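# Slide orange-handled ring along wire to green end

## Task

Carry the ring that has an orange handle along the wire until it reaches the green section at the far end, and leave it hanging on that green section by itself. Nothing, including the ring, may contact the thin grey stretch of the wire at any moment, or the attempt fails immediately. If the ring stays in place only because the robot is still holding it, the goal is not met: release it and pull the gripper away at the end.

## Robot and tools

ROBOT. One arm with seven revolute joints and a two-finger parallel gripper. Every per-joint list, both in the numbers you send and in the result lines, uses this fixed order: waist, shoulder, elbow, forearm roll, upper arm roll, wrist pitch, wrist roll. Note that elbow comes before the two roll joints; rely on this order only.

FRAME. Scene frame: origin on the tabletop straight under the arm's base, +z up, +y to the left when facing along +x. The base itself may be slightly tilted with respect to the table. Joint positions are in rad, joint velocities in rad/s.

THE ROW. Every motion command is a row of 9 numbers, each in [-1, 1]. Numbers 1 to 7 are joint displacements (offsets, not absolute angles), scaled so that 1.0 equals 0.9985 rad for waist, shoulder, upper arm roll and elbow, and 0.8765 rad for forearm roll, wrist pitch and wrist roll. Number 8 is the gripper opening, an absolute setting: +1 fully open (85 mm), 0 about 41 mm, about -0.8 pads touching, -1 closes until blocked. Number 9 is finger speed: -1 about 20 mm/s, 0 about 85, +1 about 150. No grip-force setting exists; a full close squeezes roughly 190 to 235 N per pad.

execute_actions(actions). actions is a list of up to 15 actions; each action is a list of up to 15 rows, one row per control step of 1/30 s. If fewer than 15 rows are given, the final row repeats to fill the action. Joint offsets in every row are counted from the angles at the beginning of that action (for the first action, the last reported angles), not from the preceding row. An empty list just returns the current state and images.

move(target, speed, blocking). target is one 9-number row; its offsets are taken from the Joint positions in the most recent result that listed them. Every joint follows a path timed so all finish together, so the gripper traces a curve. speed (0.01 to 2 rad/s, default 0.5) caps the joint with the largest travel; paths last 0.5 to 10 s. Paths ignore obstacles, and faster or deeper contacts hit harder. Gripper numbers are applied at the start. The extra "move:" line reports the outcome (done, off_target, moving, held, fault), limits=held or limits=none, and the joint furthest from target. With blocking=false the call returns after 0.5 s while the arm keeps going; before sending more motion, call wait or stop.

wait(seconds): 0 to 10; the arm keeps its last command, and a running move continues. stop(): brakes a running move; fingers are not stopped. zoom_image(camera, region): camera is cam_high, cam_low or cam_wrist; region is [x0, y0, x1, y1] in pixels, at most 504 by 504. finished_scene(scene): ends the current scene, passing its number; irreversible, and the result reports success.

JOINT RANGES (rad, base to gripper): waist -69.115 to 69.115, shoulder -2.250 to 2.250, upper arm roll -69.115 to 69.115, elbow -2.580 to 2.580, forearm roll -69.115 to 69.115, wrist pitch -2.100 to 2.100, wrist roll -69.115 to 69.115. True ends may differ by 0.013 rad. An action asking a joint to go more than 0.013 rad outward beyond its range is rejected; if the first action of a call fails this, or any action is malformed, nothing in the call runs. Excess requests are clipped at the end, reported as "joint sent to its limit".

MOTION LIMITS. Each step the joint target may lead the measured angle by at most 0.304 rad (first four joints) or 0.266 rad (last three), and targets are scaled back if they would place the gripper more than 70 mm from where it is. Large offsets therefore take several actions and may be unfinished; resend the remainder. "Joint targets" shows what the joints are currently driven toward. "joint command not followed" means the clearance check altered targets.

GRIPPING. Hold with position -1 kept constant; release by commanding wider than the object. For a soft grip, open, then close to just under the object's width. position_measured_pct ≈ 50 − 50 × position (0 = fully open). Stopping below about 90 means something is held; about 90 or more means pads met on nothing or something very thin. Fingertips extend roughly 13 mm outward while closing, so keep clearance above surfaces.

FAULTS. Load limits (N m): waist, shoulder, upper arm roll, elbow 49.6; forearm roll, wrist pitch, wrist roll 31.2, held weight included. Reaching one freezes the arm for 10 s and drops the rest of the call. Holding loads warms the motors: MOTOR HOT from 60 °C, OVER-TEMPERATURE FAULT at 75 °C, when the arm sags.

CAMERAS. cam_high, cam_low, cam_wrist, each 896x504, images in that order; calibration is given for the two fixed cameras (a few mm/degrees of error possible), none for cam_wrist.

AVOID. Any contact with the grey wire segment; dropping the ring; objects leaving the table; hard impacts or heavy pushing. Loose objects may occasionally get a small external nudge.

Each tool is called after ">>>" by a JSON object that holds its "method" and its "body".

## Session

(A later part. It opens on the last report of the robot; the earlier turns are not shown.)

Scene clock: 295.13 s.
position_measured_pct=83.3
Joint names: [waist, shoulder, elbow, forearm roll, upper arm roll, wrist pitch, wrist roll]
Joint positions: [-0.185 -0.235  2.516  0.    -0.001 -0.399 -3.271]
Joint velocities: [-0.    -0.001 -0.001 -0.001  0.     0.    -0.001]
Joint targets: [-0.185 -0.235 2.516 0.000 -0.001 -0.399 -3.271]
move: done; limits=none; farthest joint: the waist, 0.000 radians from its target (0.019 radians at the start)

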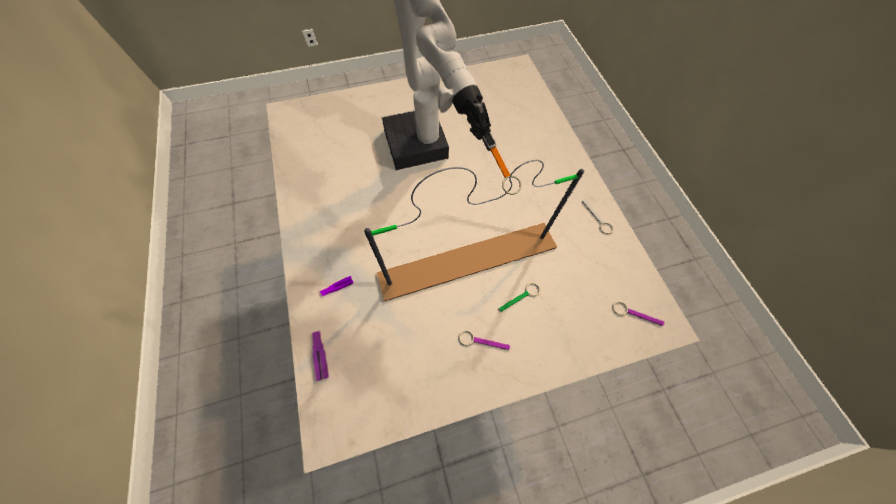

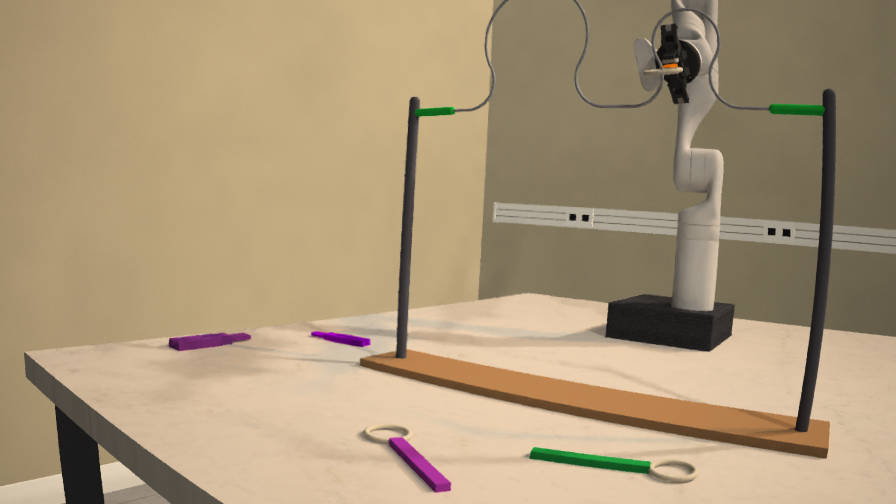

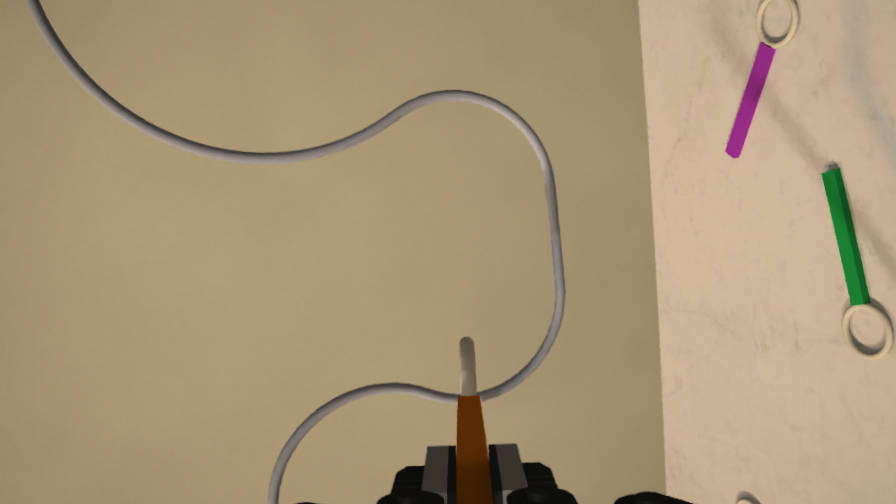

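V3–V6.

>>> {"method": "move", "body": {"target": [0.0187,-0.0445,0,0,0,-0.0254,0,-0.75,-0.7], "speed": 0.1}}

>>> {"method": "move", "body": {"target": [-0.012,-0.022,0,0,0,-0.0405,0.787,-0.75,-0.7], "speed": 1.0}}

>>> {"method": "move", "body": {"target": [-0.0393,0,0,0,0,-0.0458,0.753,-0.75,-0.7], "speed": 1.0}}

>>> {"method": "move", "body": {"target": [-0.0492,0.0214,0,0,0,-0.0316,0.753,-0.75,-0.7], "speed": 1.0}}

>>> {"method": "zoom_image", "body": {"camera": "cam_high", "region": [505,135,565,190]}}

Scene clock: 303.63 s.
position_measured_pct=83.3
Joint names: [waist, shoulder, elbow, forearm roll, upper arm roll, wrist pitch, wrist roll]
Joint positions: [-0.167 -0.279  2.516  0.    -0.001 -0.421 -3.271]
Joint velocities: [ 0.001 -0.002 -0.     0.002  0.    -0.001  0.001]
Joint targets: [-0.167 -0.279 2.516 0.000 -0.001 -0.421 -3.271]
move: done; limits=none; farthest joint: the waist, 0.001 radians from its target (0.019 radians at the start)

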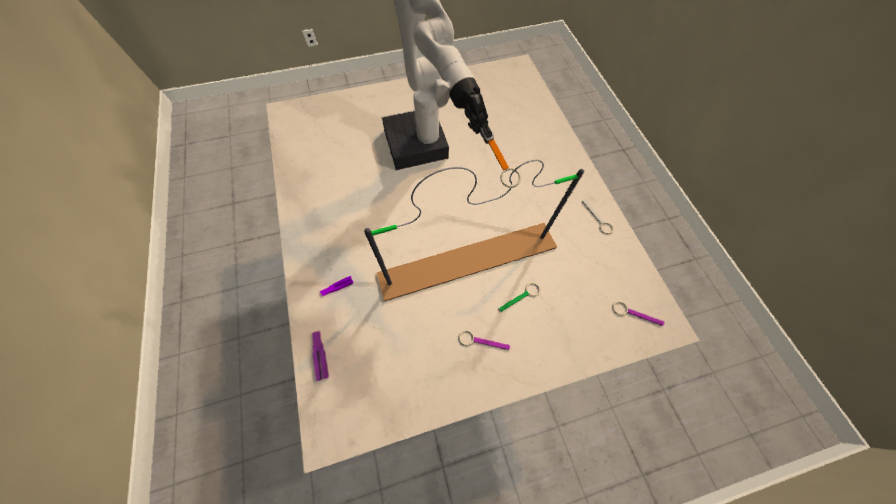

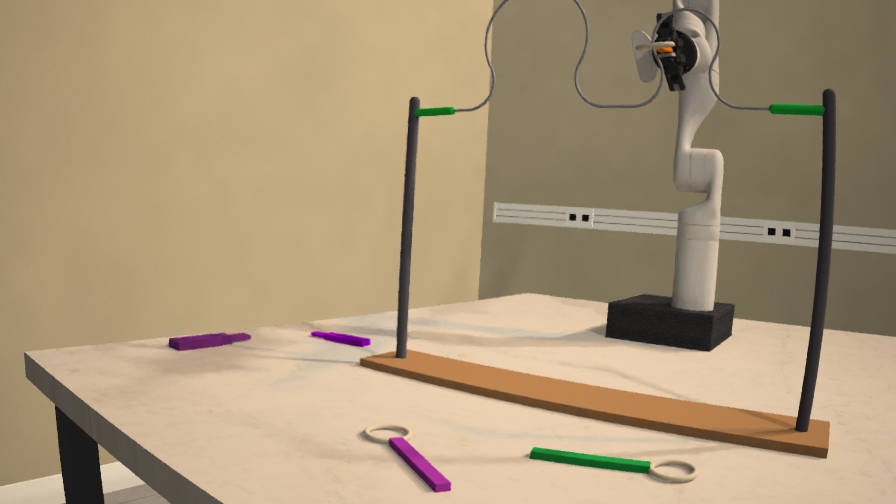

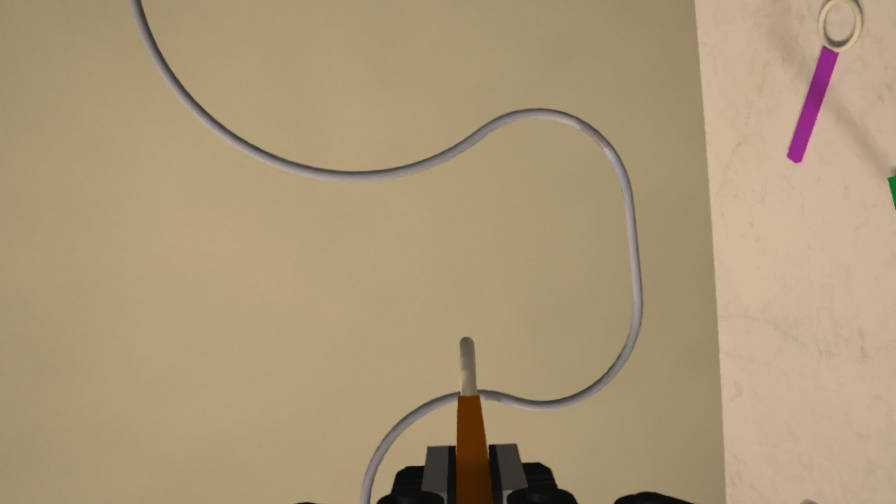

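Scene clock: 304.97 s.
position_measured_pct=83.3
Joint names: [waist, shoulder, elbow, forearm roll, upper arm roll, wrist pitch, wrist roll]
Joint positions: [-0.179 -0.301  2.516  0.    -0.001 -0.456 -2.581]
Joint velocities: [-0.    -0.    -0.    -0.     0.001 -0.     0.001]
Joint targets: [-0.179 -0.301 2.516 0.000 -0.001 -0.456 -2.581]
move: done; limits=none; farthest joint: the waist, 0.000 radians from its target (0.012 radians at the start)

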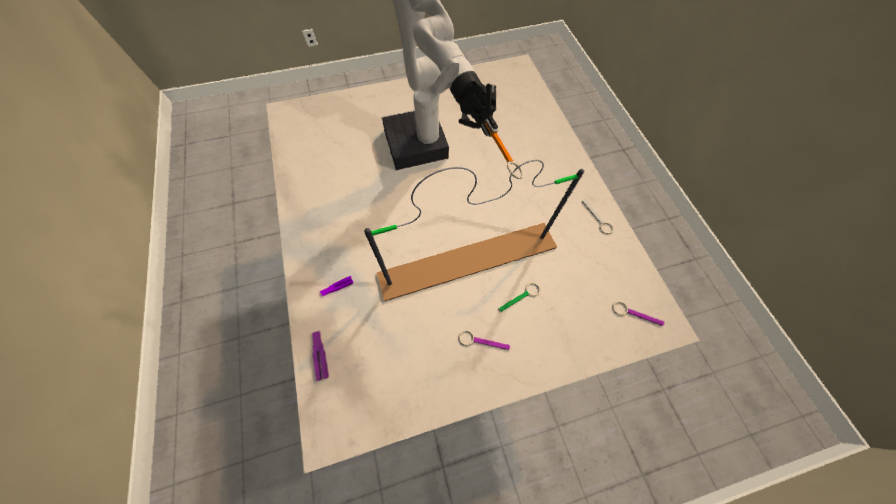

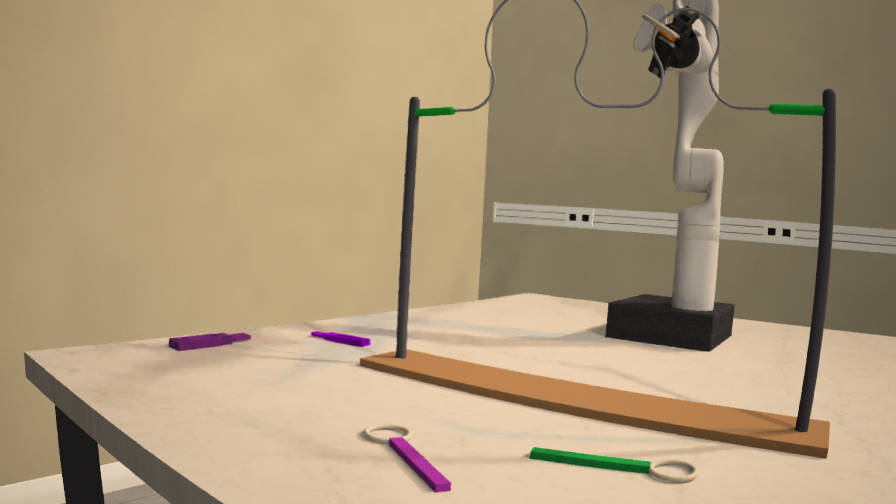

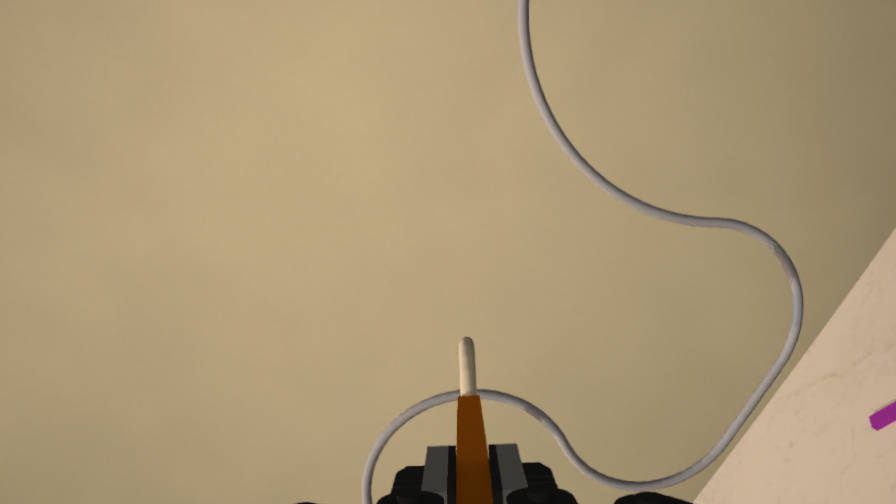

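Scene clock: 306.27 s.
position_measured_pct=83.3
Joint names: [waist, shoulder, elbow, forearm roll, upper arm roll, wrist pitch, wrist roll]
Joint positions: [-0.218 -0.301  2.516  0.    -0.001 -0.496 -1.921]
Joint velocities: [-0.001 -0.001 -0.     0.001  0.001 -0.001  0.001]
Joint targets: [-0.218 -0.301 2.516 0.000 -0.001 -0.496 -1.921]
move: done; limits=none; farthest joint: the waist, 0.000 radians from its target (0.039 radians at the start)

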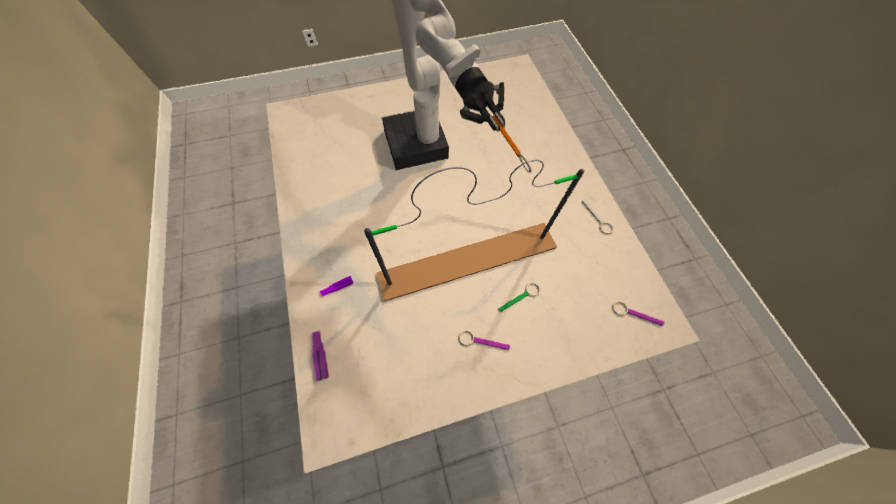

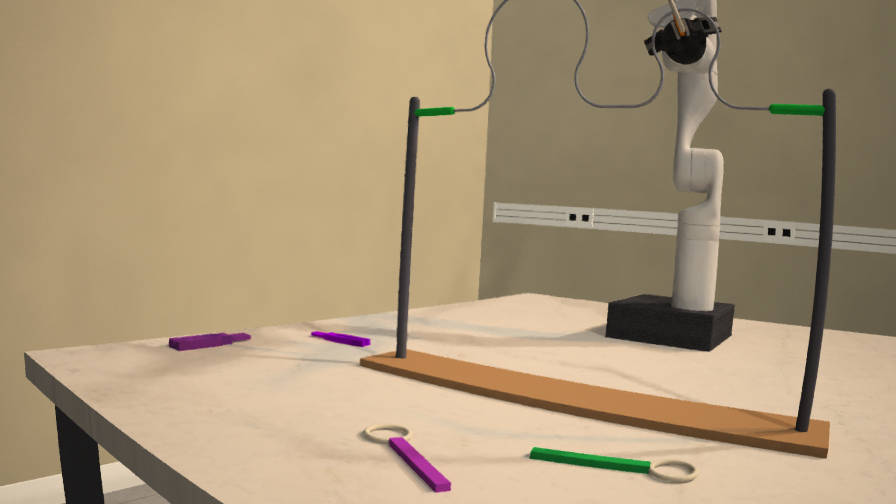

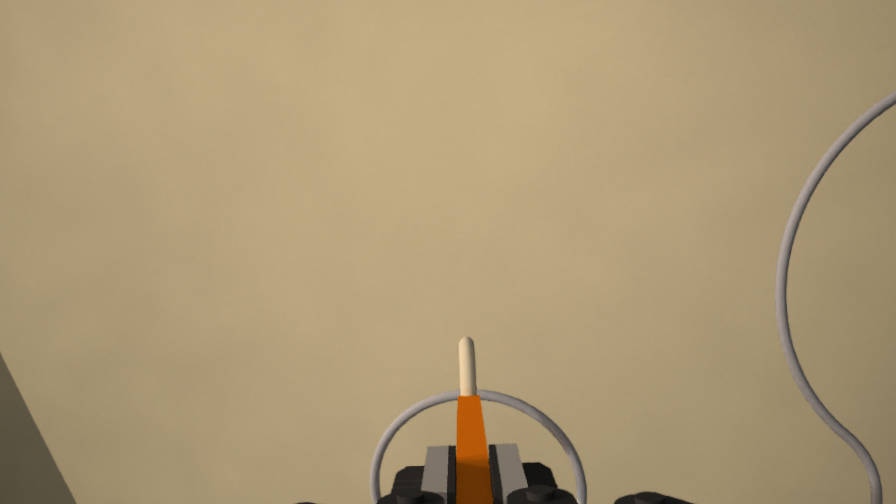

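Scene clock: 307.57 s.
position_measured_pct=83.3
Joint names: [waist, shoulder, elbow, forearm roll, upper arm roll, wrist pitch, wrist roll]
Joint positions: [-0.267 -0.279  2.516  0.    -0.001 -0.524 -1.261]
Joint velocities: [-0.001 -0.003  0.001  0.     0.001  0.001  0.002]
Joint targets: [-0.267 -0.279 2.516 0.000 -0.001 -0.524 -1.261]
move: done; limits=none; farthest joint: the waist, 0.000 radians from its target (0.049 radians at the start)

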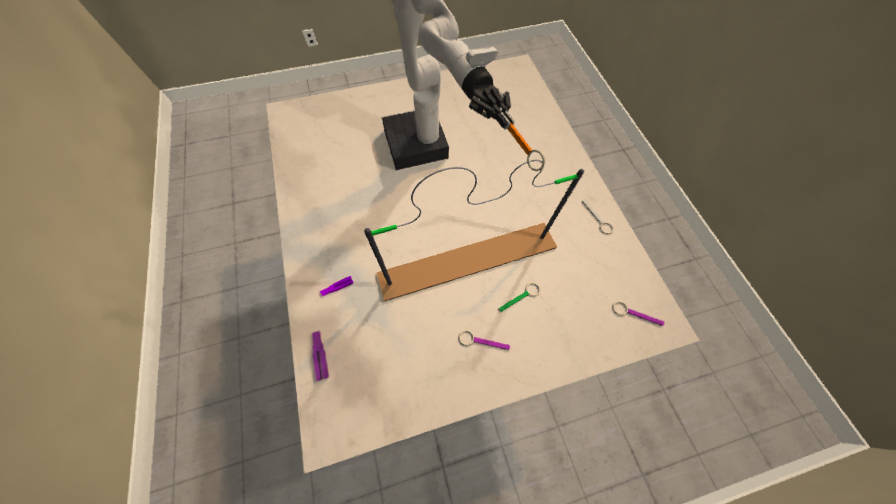

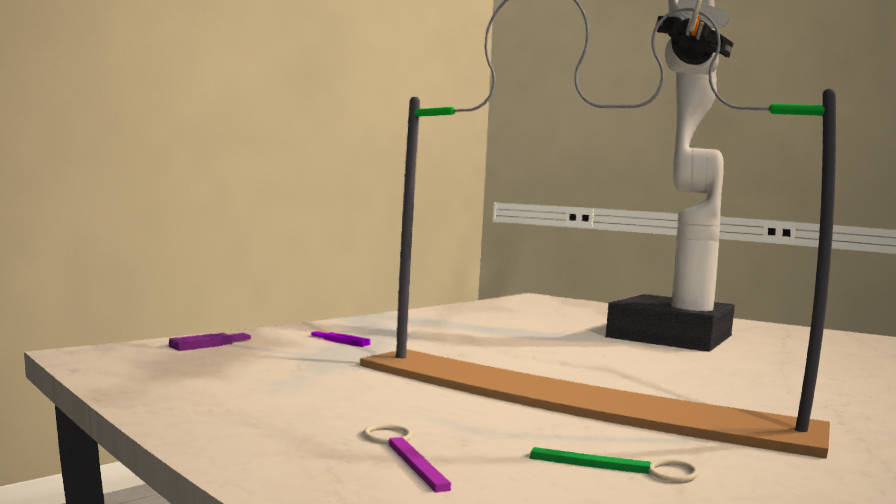

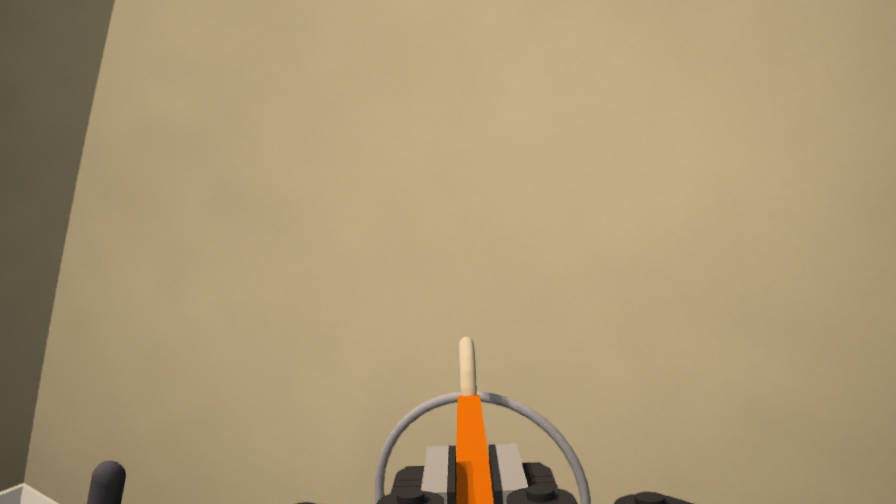

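Region (505, 135, 565, 190) of cam_high's 896x504 image, scaled by 8.400, with more detail than that image has; it fills the top 462 rows of this view, and the rest is white.

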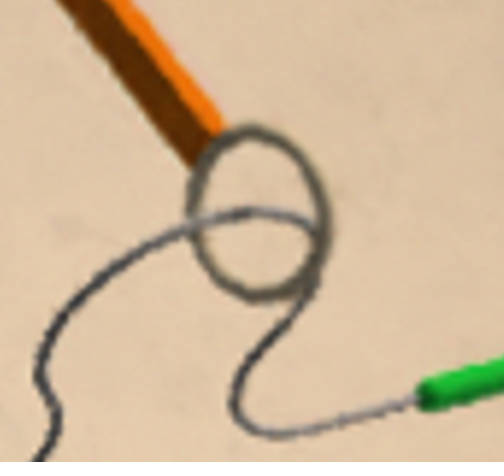

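V7–V9.

>>> {"method": "move", "body": {"target": [-0.038,0.0325,0,0,0,-0.0045,0.777,-0.75,-0.7], "speed": 1.0}}

>>> {"method": "move", "body": {"target": [-0.0114,0.031,0,0,0,0.0258,0.799,-0.75,-0.7], "speed": 1.0}}

>>> {"method": "move", "body": {"target": [0.0177,0.028,0,0,0,0.0502,0,-0.75,-0.7], "speed": 0.1}}

>>> {"method": "zoom_image", "body": {"camera": "cam_high", "region": [505,150,565,205]}}

Scene clock: 319.43 s.
position_measured_pct=83.3
Joint names: [waist, shoulder, elbow, forearm roll, upper arm roll, wrist pitch, wrist roll]
Joint positions: [-0.305 -0.247  2.516  0.    -0.001 -0.528 -0.58 ]
Joint velocities: [-0.001  0.    -0.     0.     0.     0.     0.002]
Joint targets: [-0.305 -0.247 2.516 0.000 -0.001 -0.528 -0.580]
move: done; limits=none; farthest joint: the waist, 0.000 radians from its target (0.038 radians at the start)

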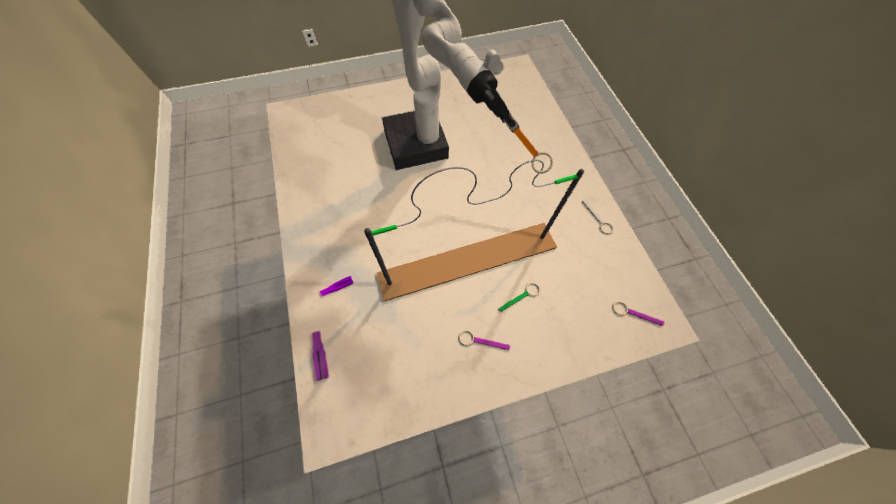

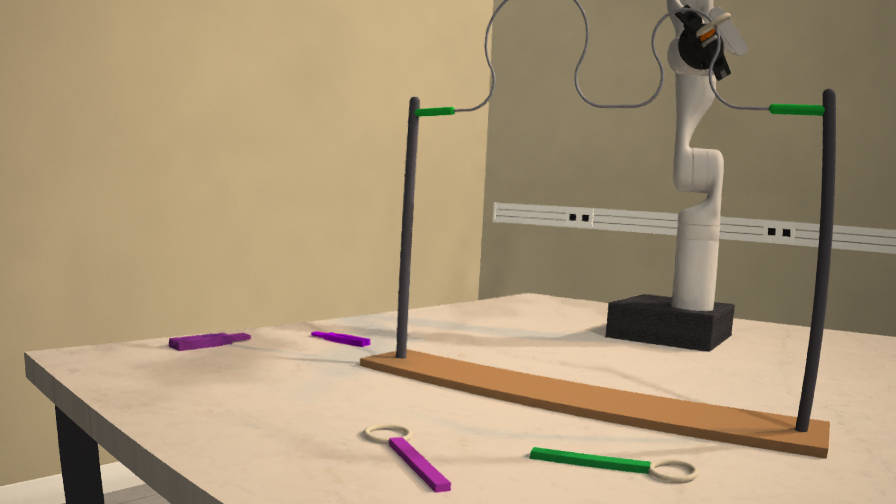

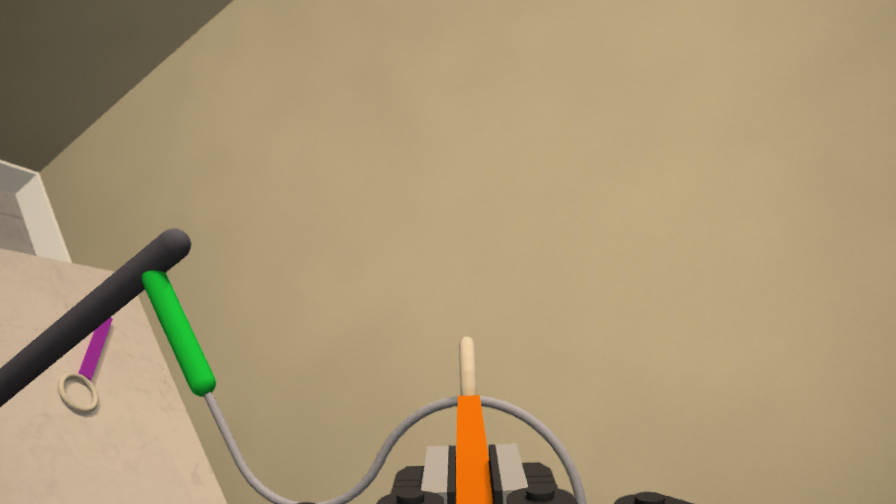

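Scene clock: 320.80 s.
position_measured_pct=83.3
Joint names: [waist, shoulder, elbow, forearm roll, upper arm roll, wrist pitch, wrist roll]
Joint positions: [-0.316 -0.216  2.516  0.    -0.001 -0.505  0.12 ]
Joint velocities: [-0.     0.002  0.    -0.001  0.    -0.     0.001]
Joint targets: [-0.316 -0.216 2.516 0.000 -0.001 -0.505 0.120]
move: done; limits=none; farthest joint: the waist, 0.000 radians from its target (0.011 radians at the start)

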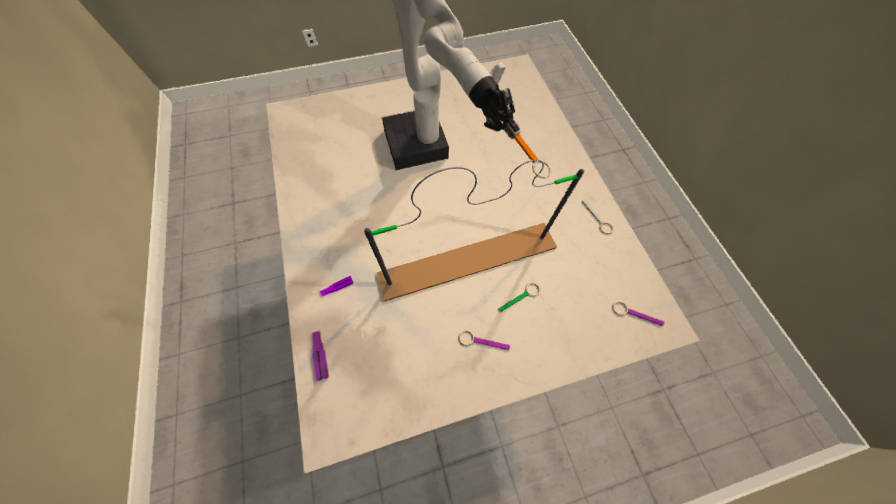

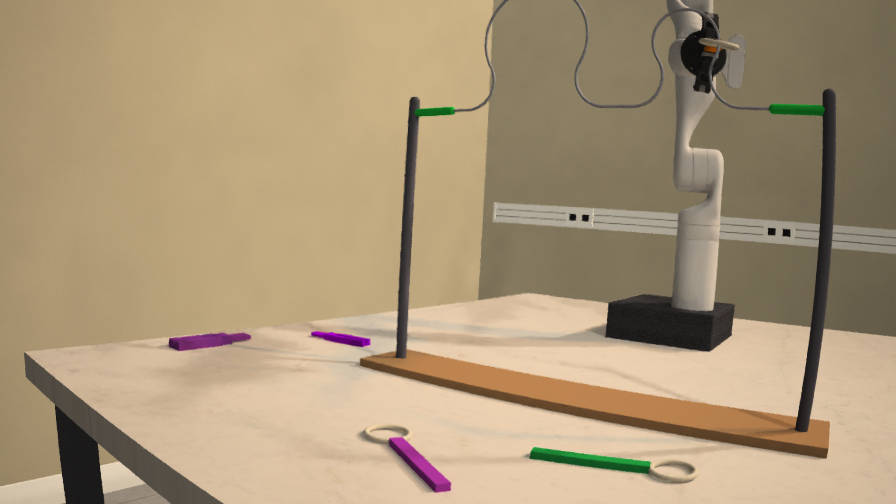

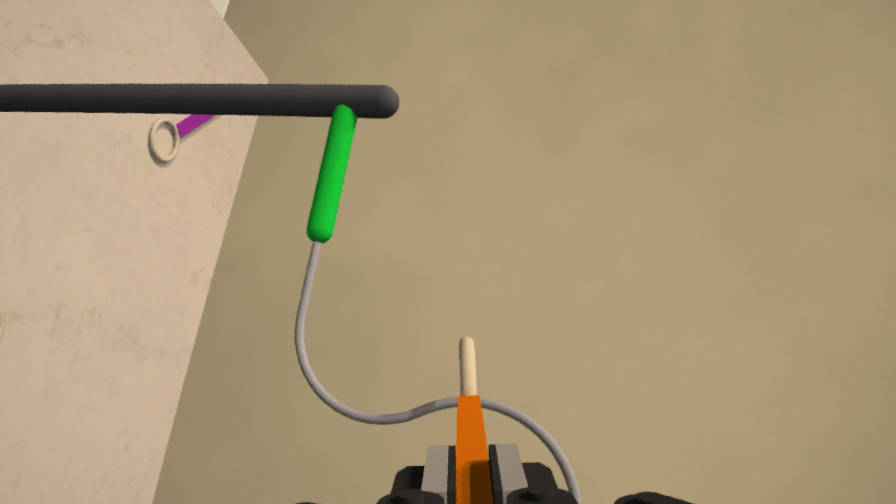

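Scene clock: 321.63 s.
position_measured_pct=83.3
Joint names: [waist, shoulder, elbow, forearm roll, upper arm roll, wrist pitch, wrist roll]
Joint positions: [-0.299 -0.188  2.516  0.    -0.001 -0.461  0.12 ]
Joint velocities: [ 0.001  0.002  0.001  0.001 -0.001  0.001  0.   ]
Joint targets: [-0.299 -0.188 2.516 0.000 -0.001 -0.461 0.120]
move: done; limits=none; farthest joint: the waist, 0.000 radians from its target (0.018 radians at the start)

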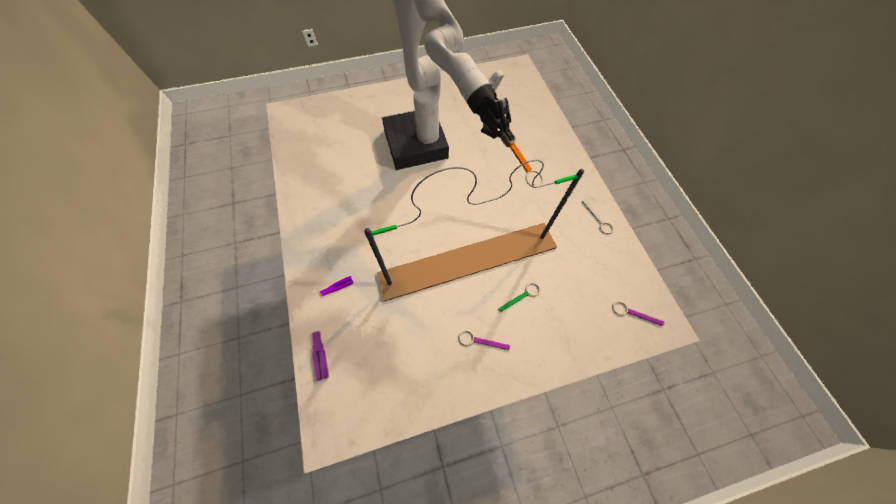

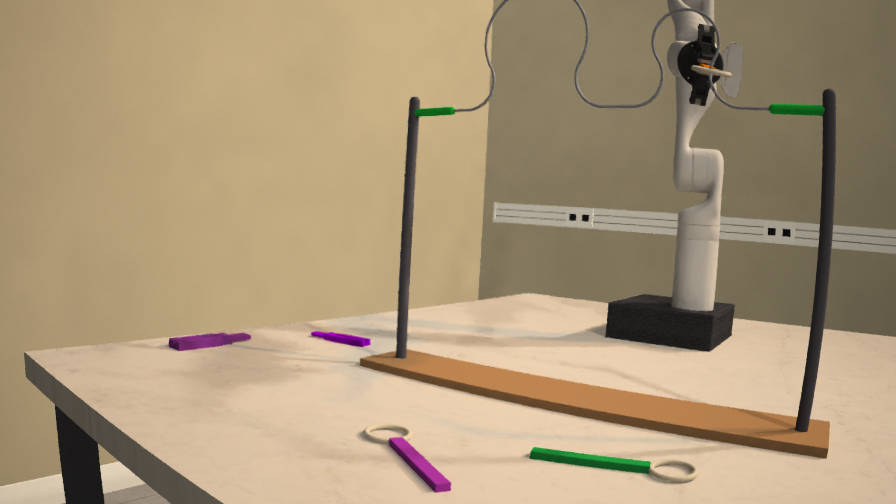

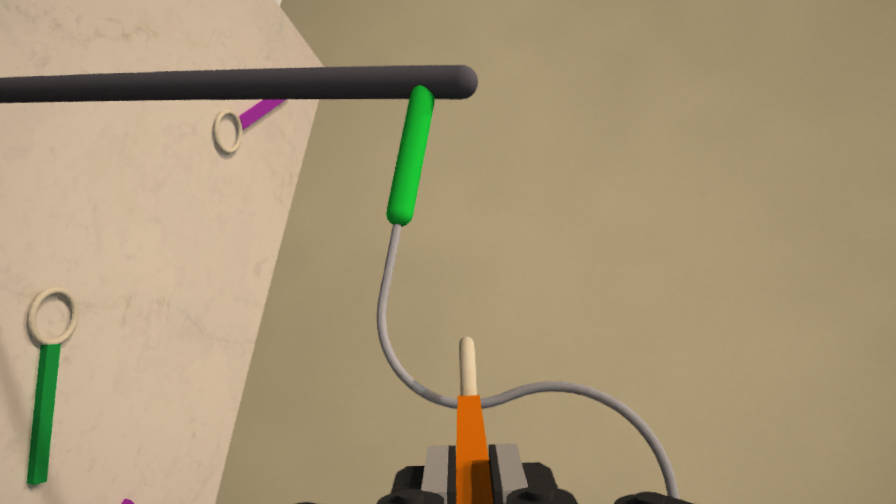

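Region (505, 150, 565, 205) of cam_high's 896x504 image, scaled by 8.400, with more detail than that image has; it fills the top 462 rows of this view, and the rest is white.

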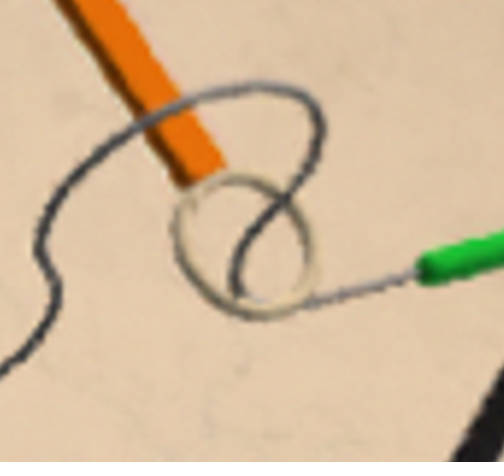

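>>> {"method": "execute_actions", "body": {"actions": []}}

Scene clock: 349.47 s.
position_measured_pct=83.3
Joint names: [waist, shoulder, elbow, forearm roll, upper arm roll, wrist pitch, wrist roll]
Joint positions: [-0.299 -0.188  2.516  0.    -0.001 -0.461  0.12 ]
Joint velocities: [-0.    -0.    -0.001 -0.    -0.001  0.     0.001]
Joint targets: [-0.299 -0.188 2.516 0.000 -0.001 -0.461 0.120]

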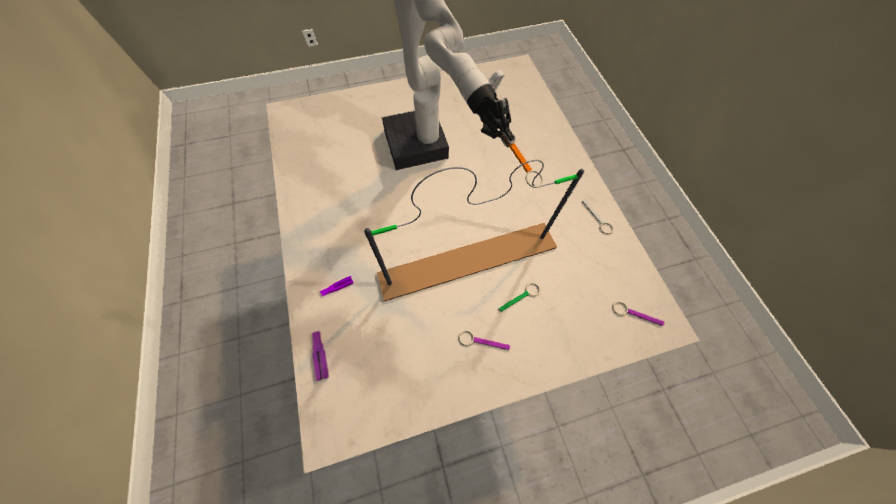

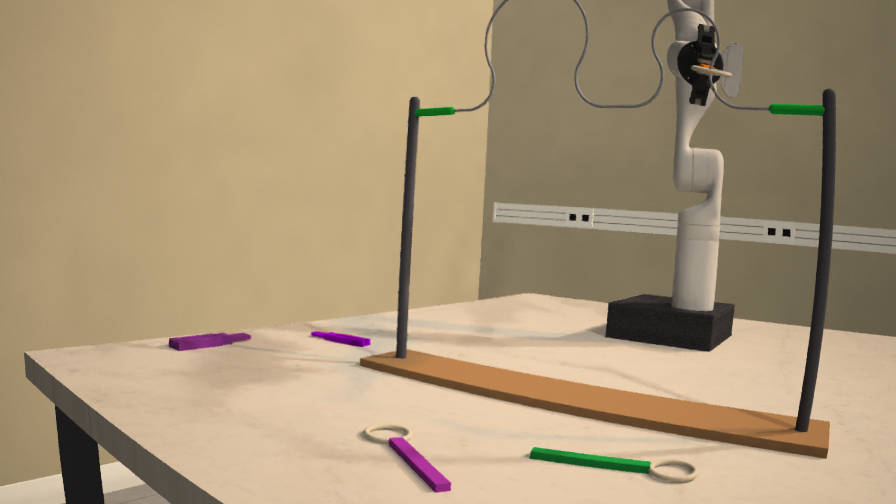

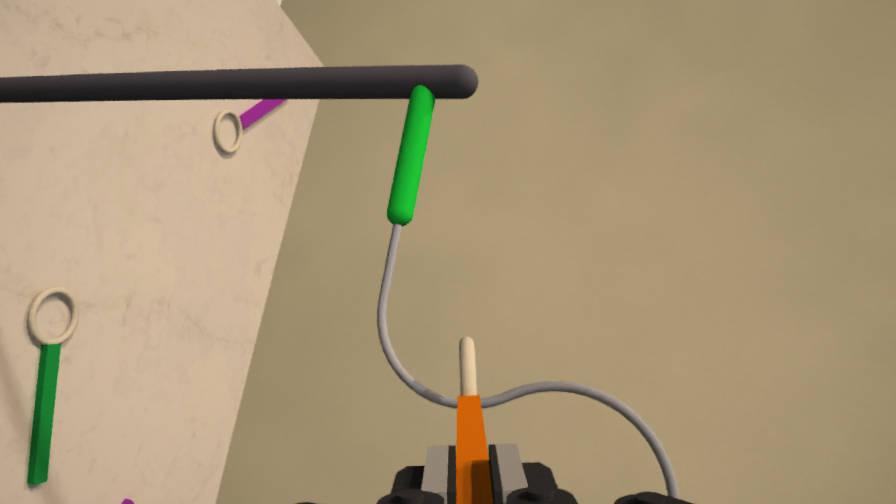

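>>> {"method": "move", "body": {"target": [-0.0153,0.0528,0,0,0,0.0017,-0.9926,-0.75,-0.7], "speed": 1.0}}

Scene clock: 356.30 s.
position_measured_pct=83.3
Joint names: [waist, shoulder, elbow, forearm roll, upper arm roll, wrist pitch, wrist roll]
Joint positions: [-0.314 -0.135  2.516  0.    -0.001 -0.46  -0.75 ]
Joint velocities: [-0.     0.002  0.    -0.001 -0.002  0.    -0.001]
Joint targets: [-0.314 -0.135 2.516 0.000 -0.001 -0.460 -0.750]
move: done; limits=none; farthest joint: the waist, 0.000 radians from its target (0.016 radians at the start)

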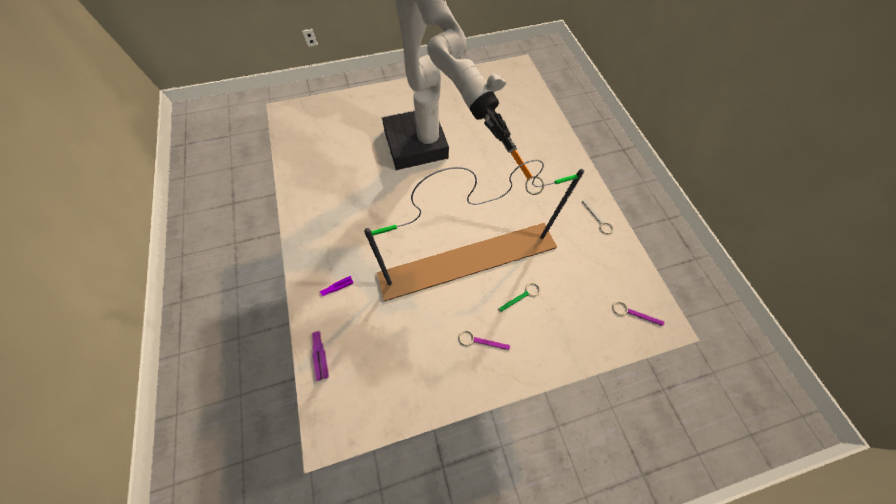

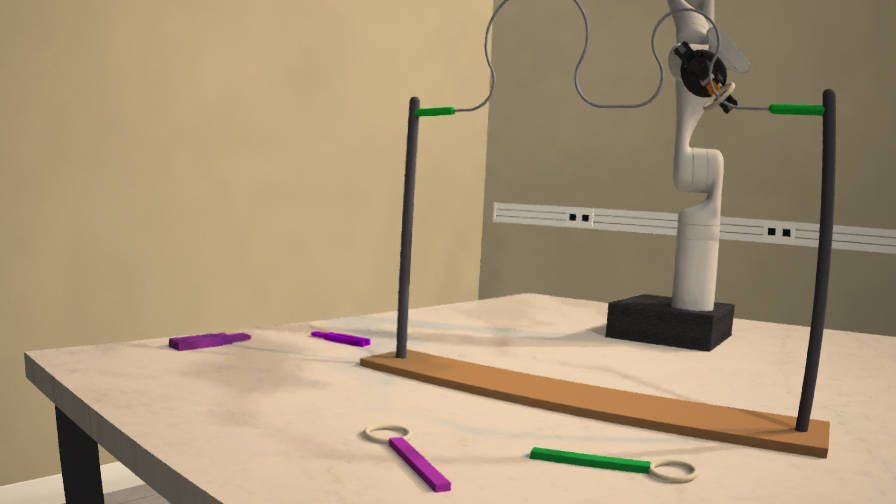

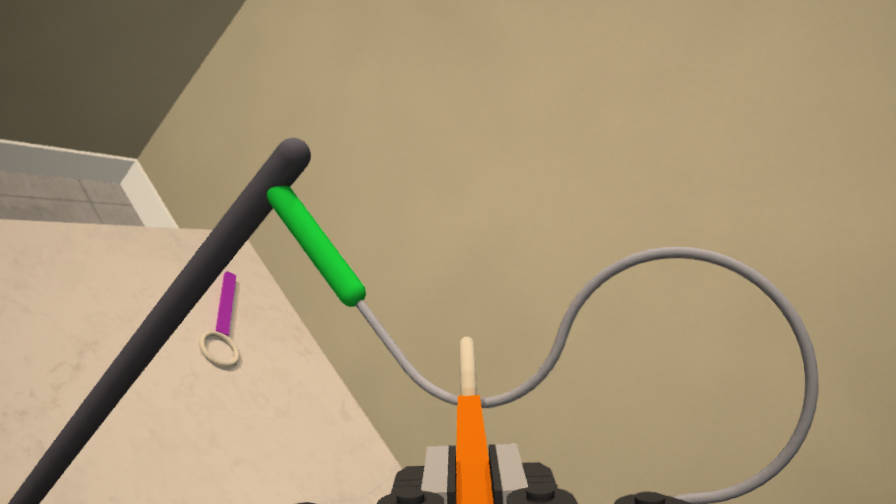

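>>> {"method": "zoom_image", "body": {"camera": "cam_high", "region": [500,150,590,210]}}

Region (500, 150, 590, 210) of cam_high's 896x504 image, scaled by 5.600, with more detail than that image has.

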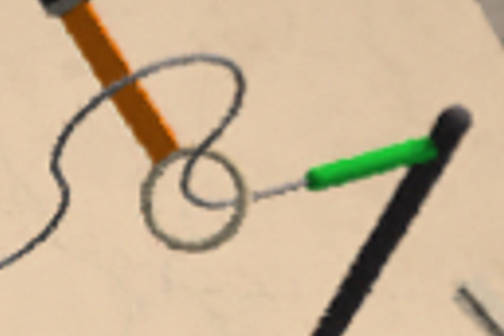

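>>> {"method": "move", "body": {"target": [-0.0507,0.0515,0,0,0,-0.0469,-0.8557,-0.75,-0.7], "speed": 1.0}}

>>> {"method": "zoom_image", "body": {"camera": "cam_high", "region": [500,150,590,210]}}

Scene clock: 366.63 s.
position_measured_pct=83.3
Joint names: [waist, shoulder, elbow, forearm roll, upper arm roll, wrist pitch, wrist roll]
Joint positions: [-0.364 -0.084  2.516  0.    -0.001 -0.501 -1.5  ]
Joint velocities: [-0.001  0.001 -0.001  0.    -0.     0.    -0.001]
Joint targets: [-0.364 -0.084 2.516 0.000 -0.001 -0.501 -1.500]
move: done; limits=none; farthest joint: the shoulder, 0.001 radians from its target (0.052 radians at the start)

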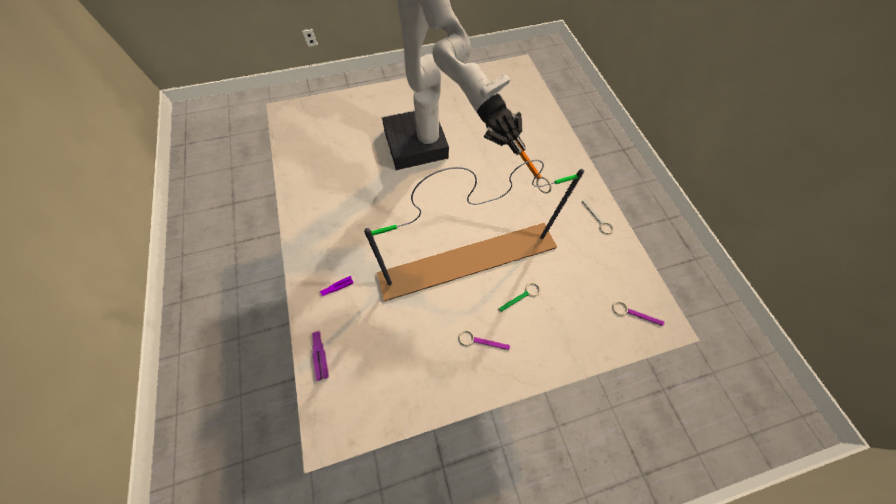

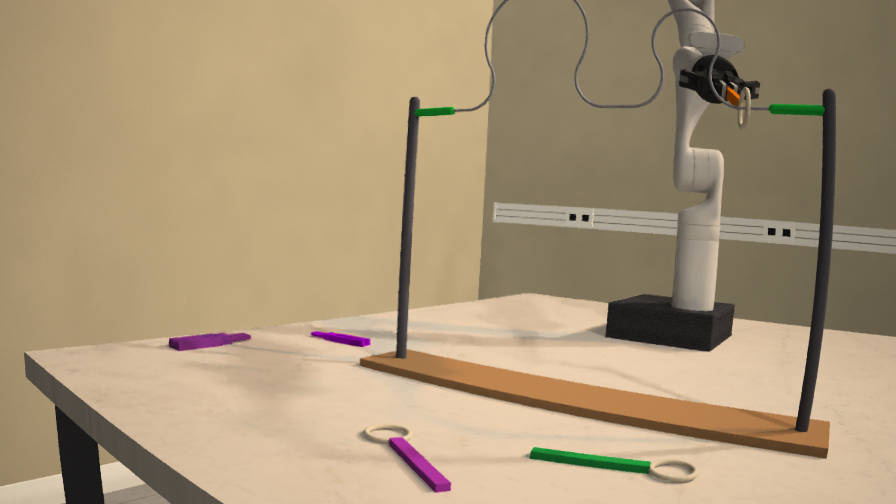

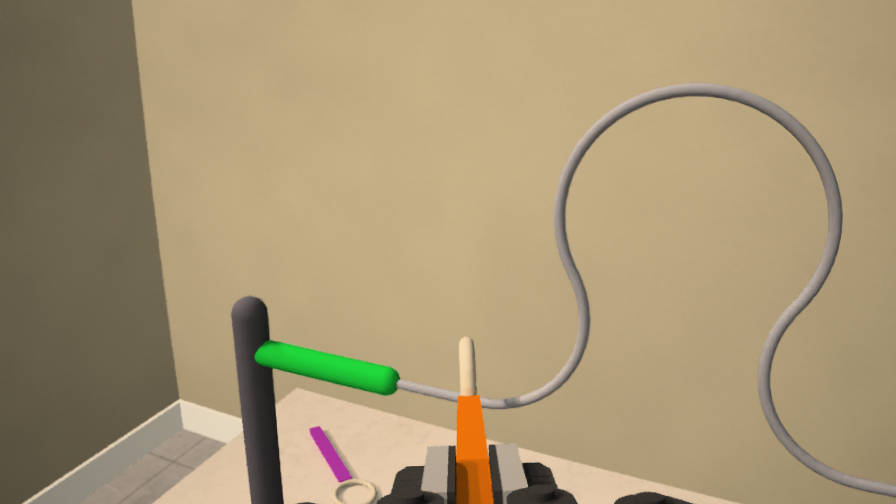

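Region (500, 150, 590, 210) of cam_high's 896x504 image, scaled by 5.600, with more detail than that image has.

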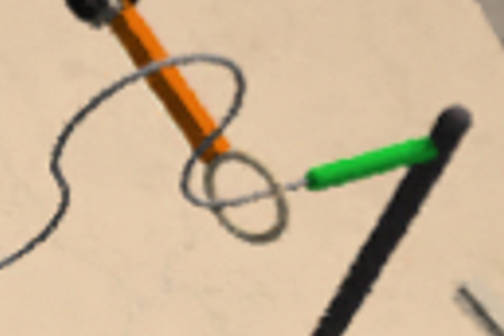

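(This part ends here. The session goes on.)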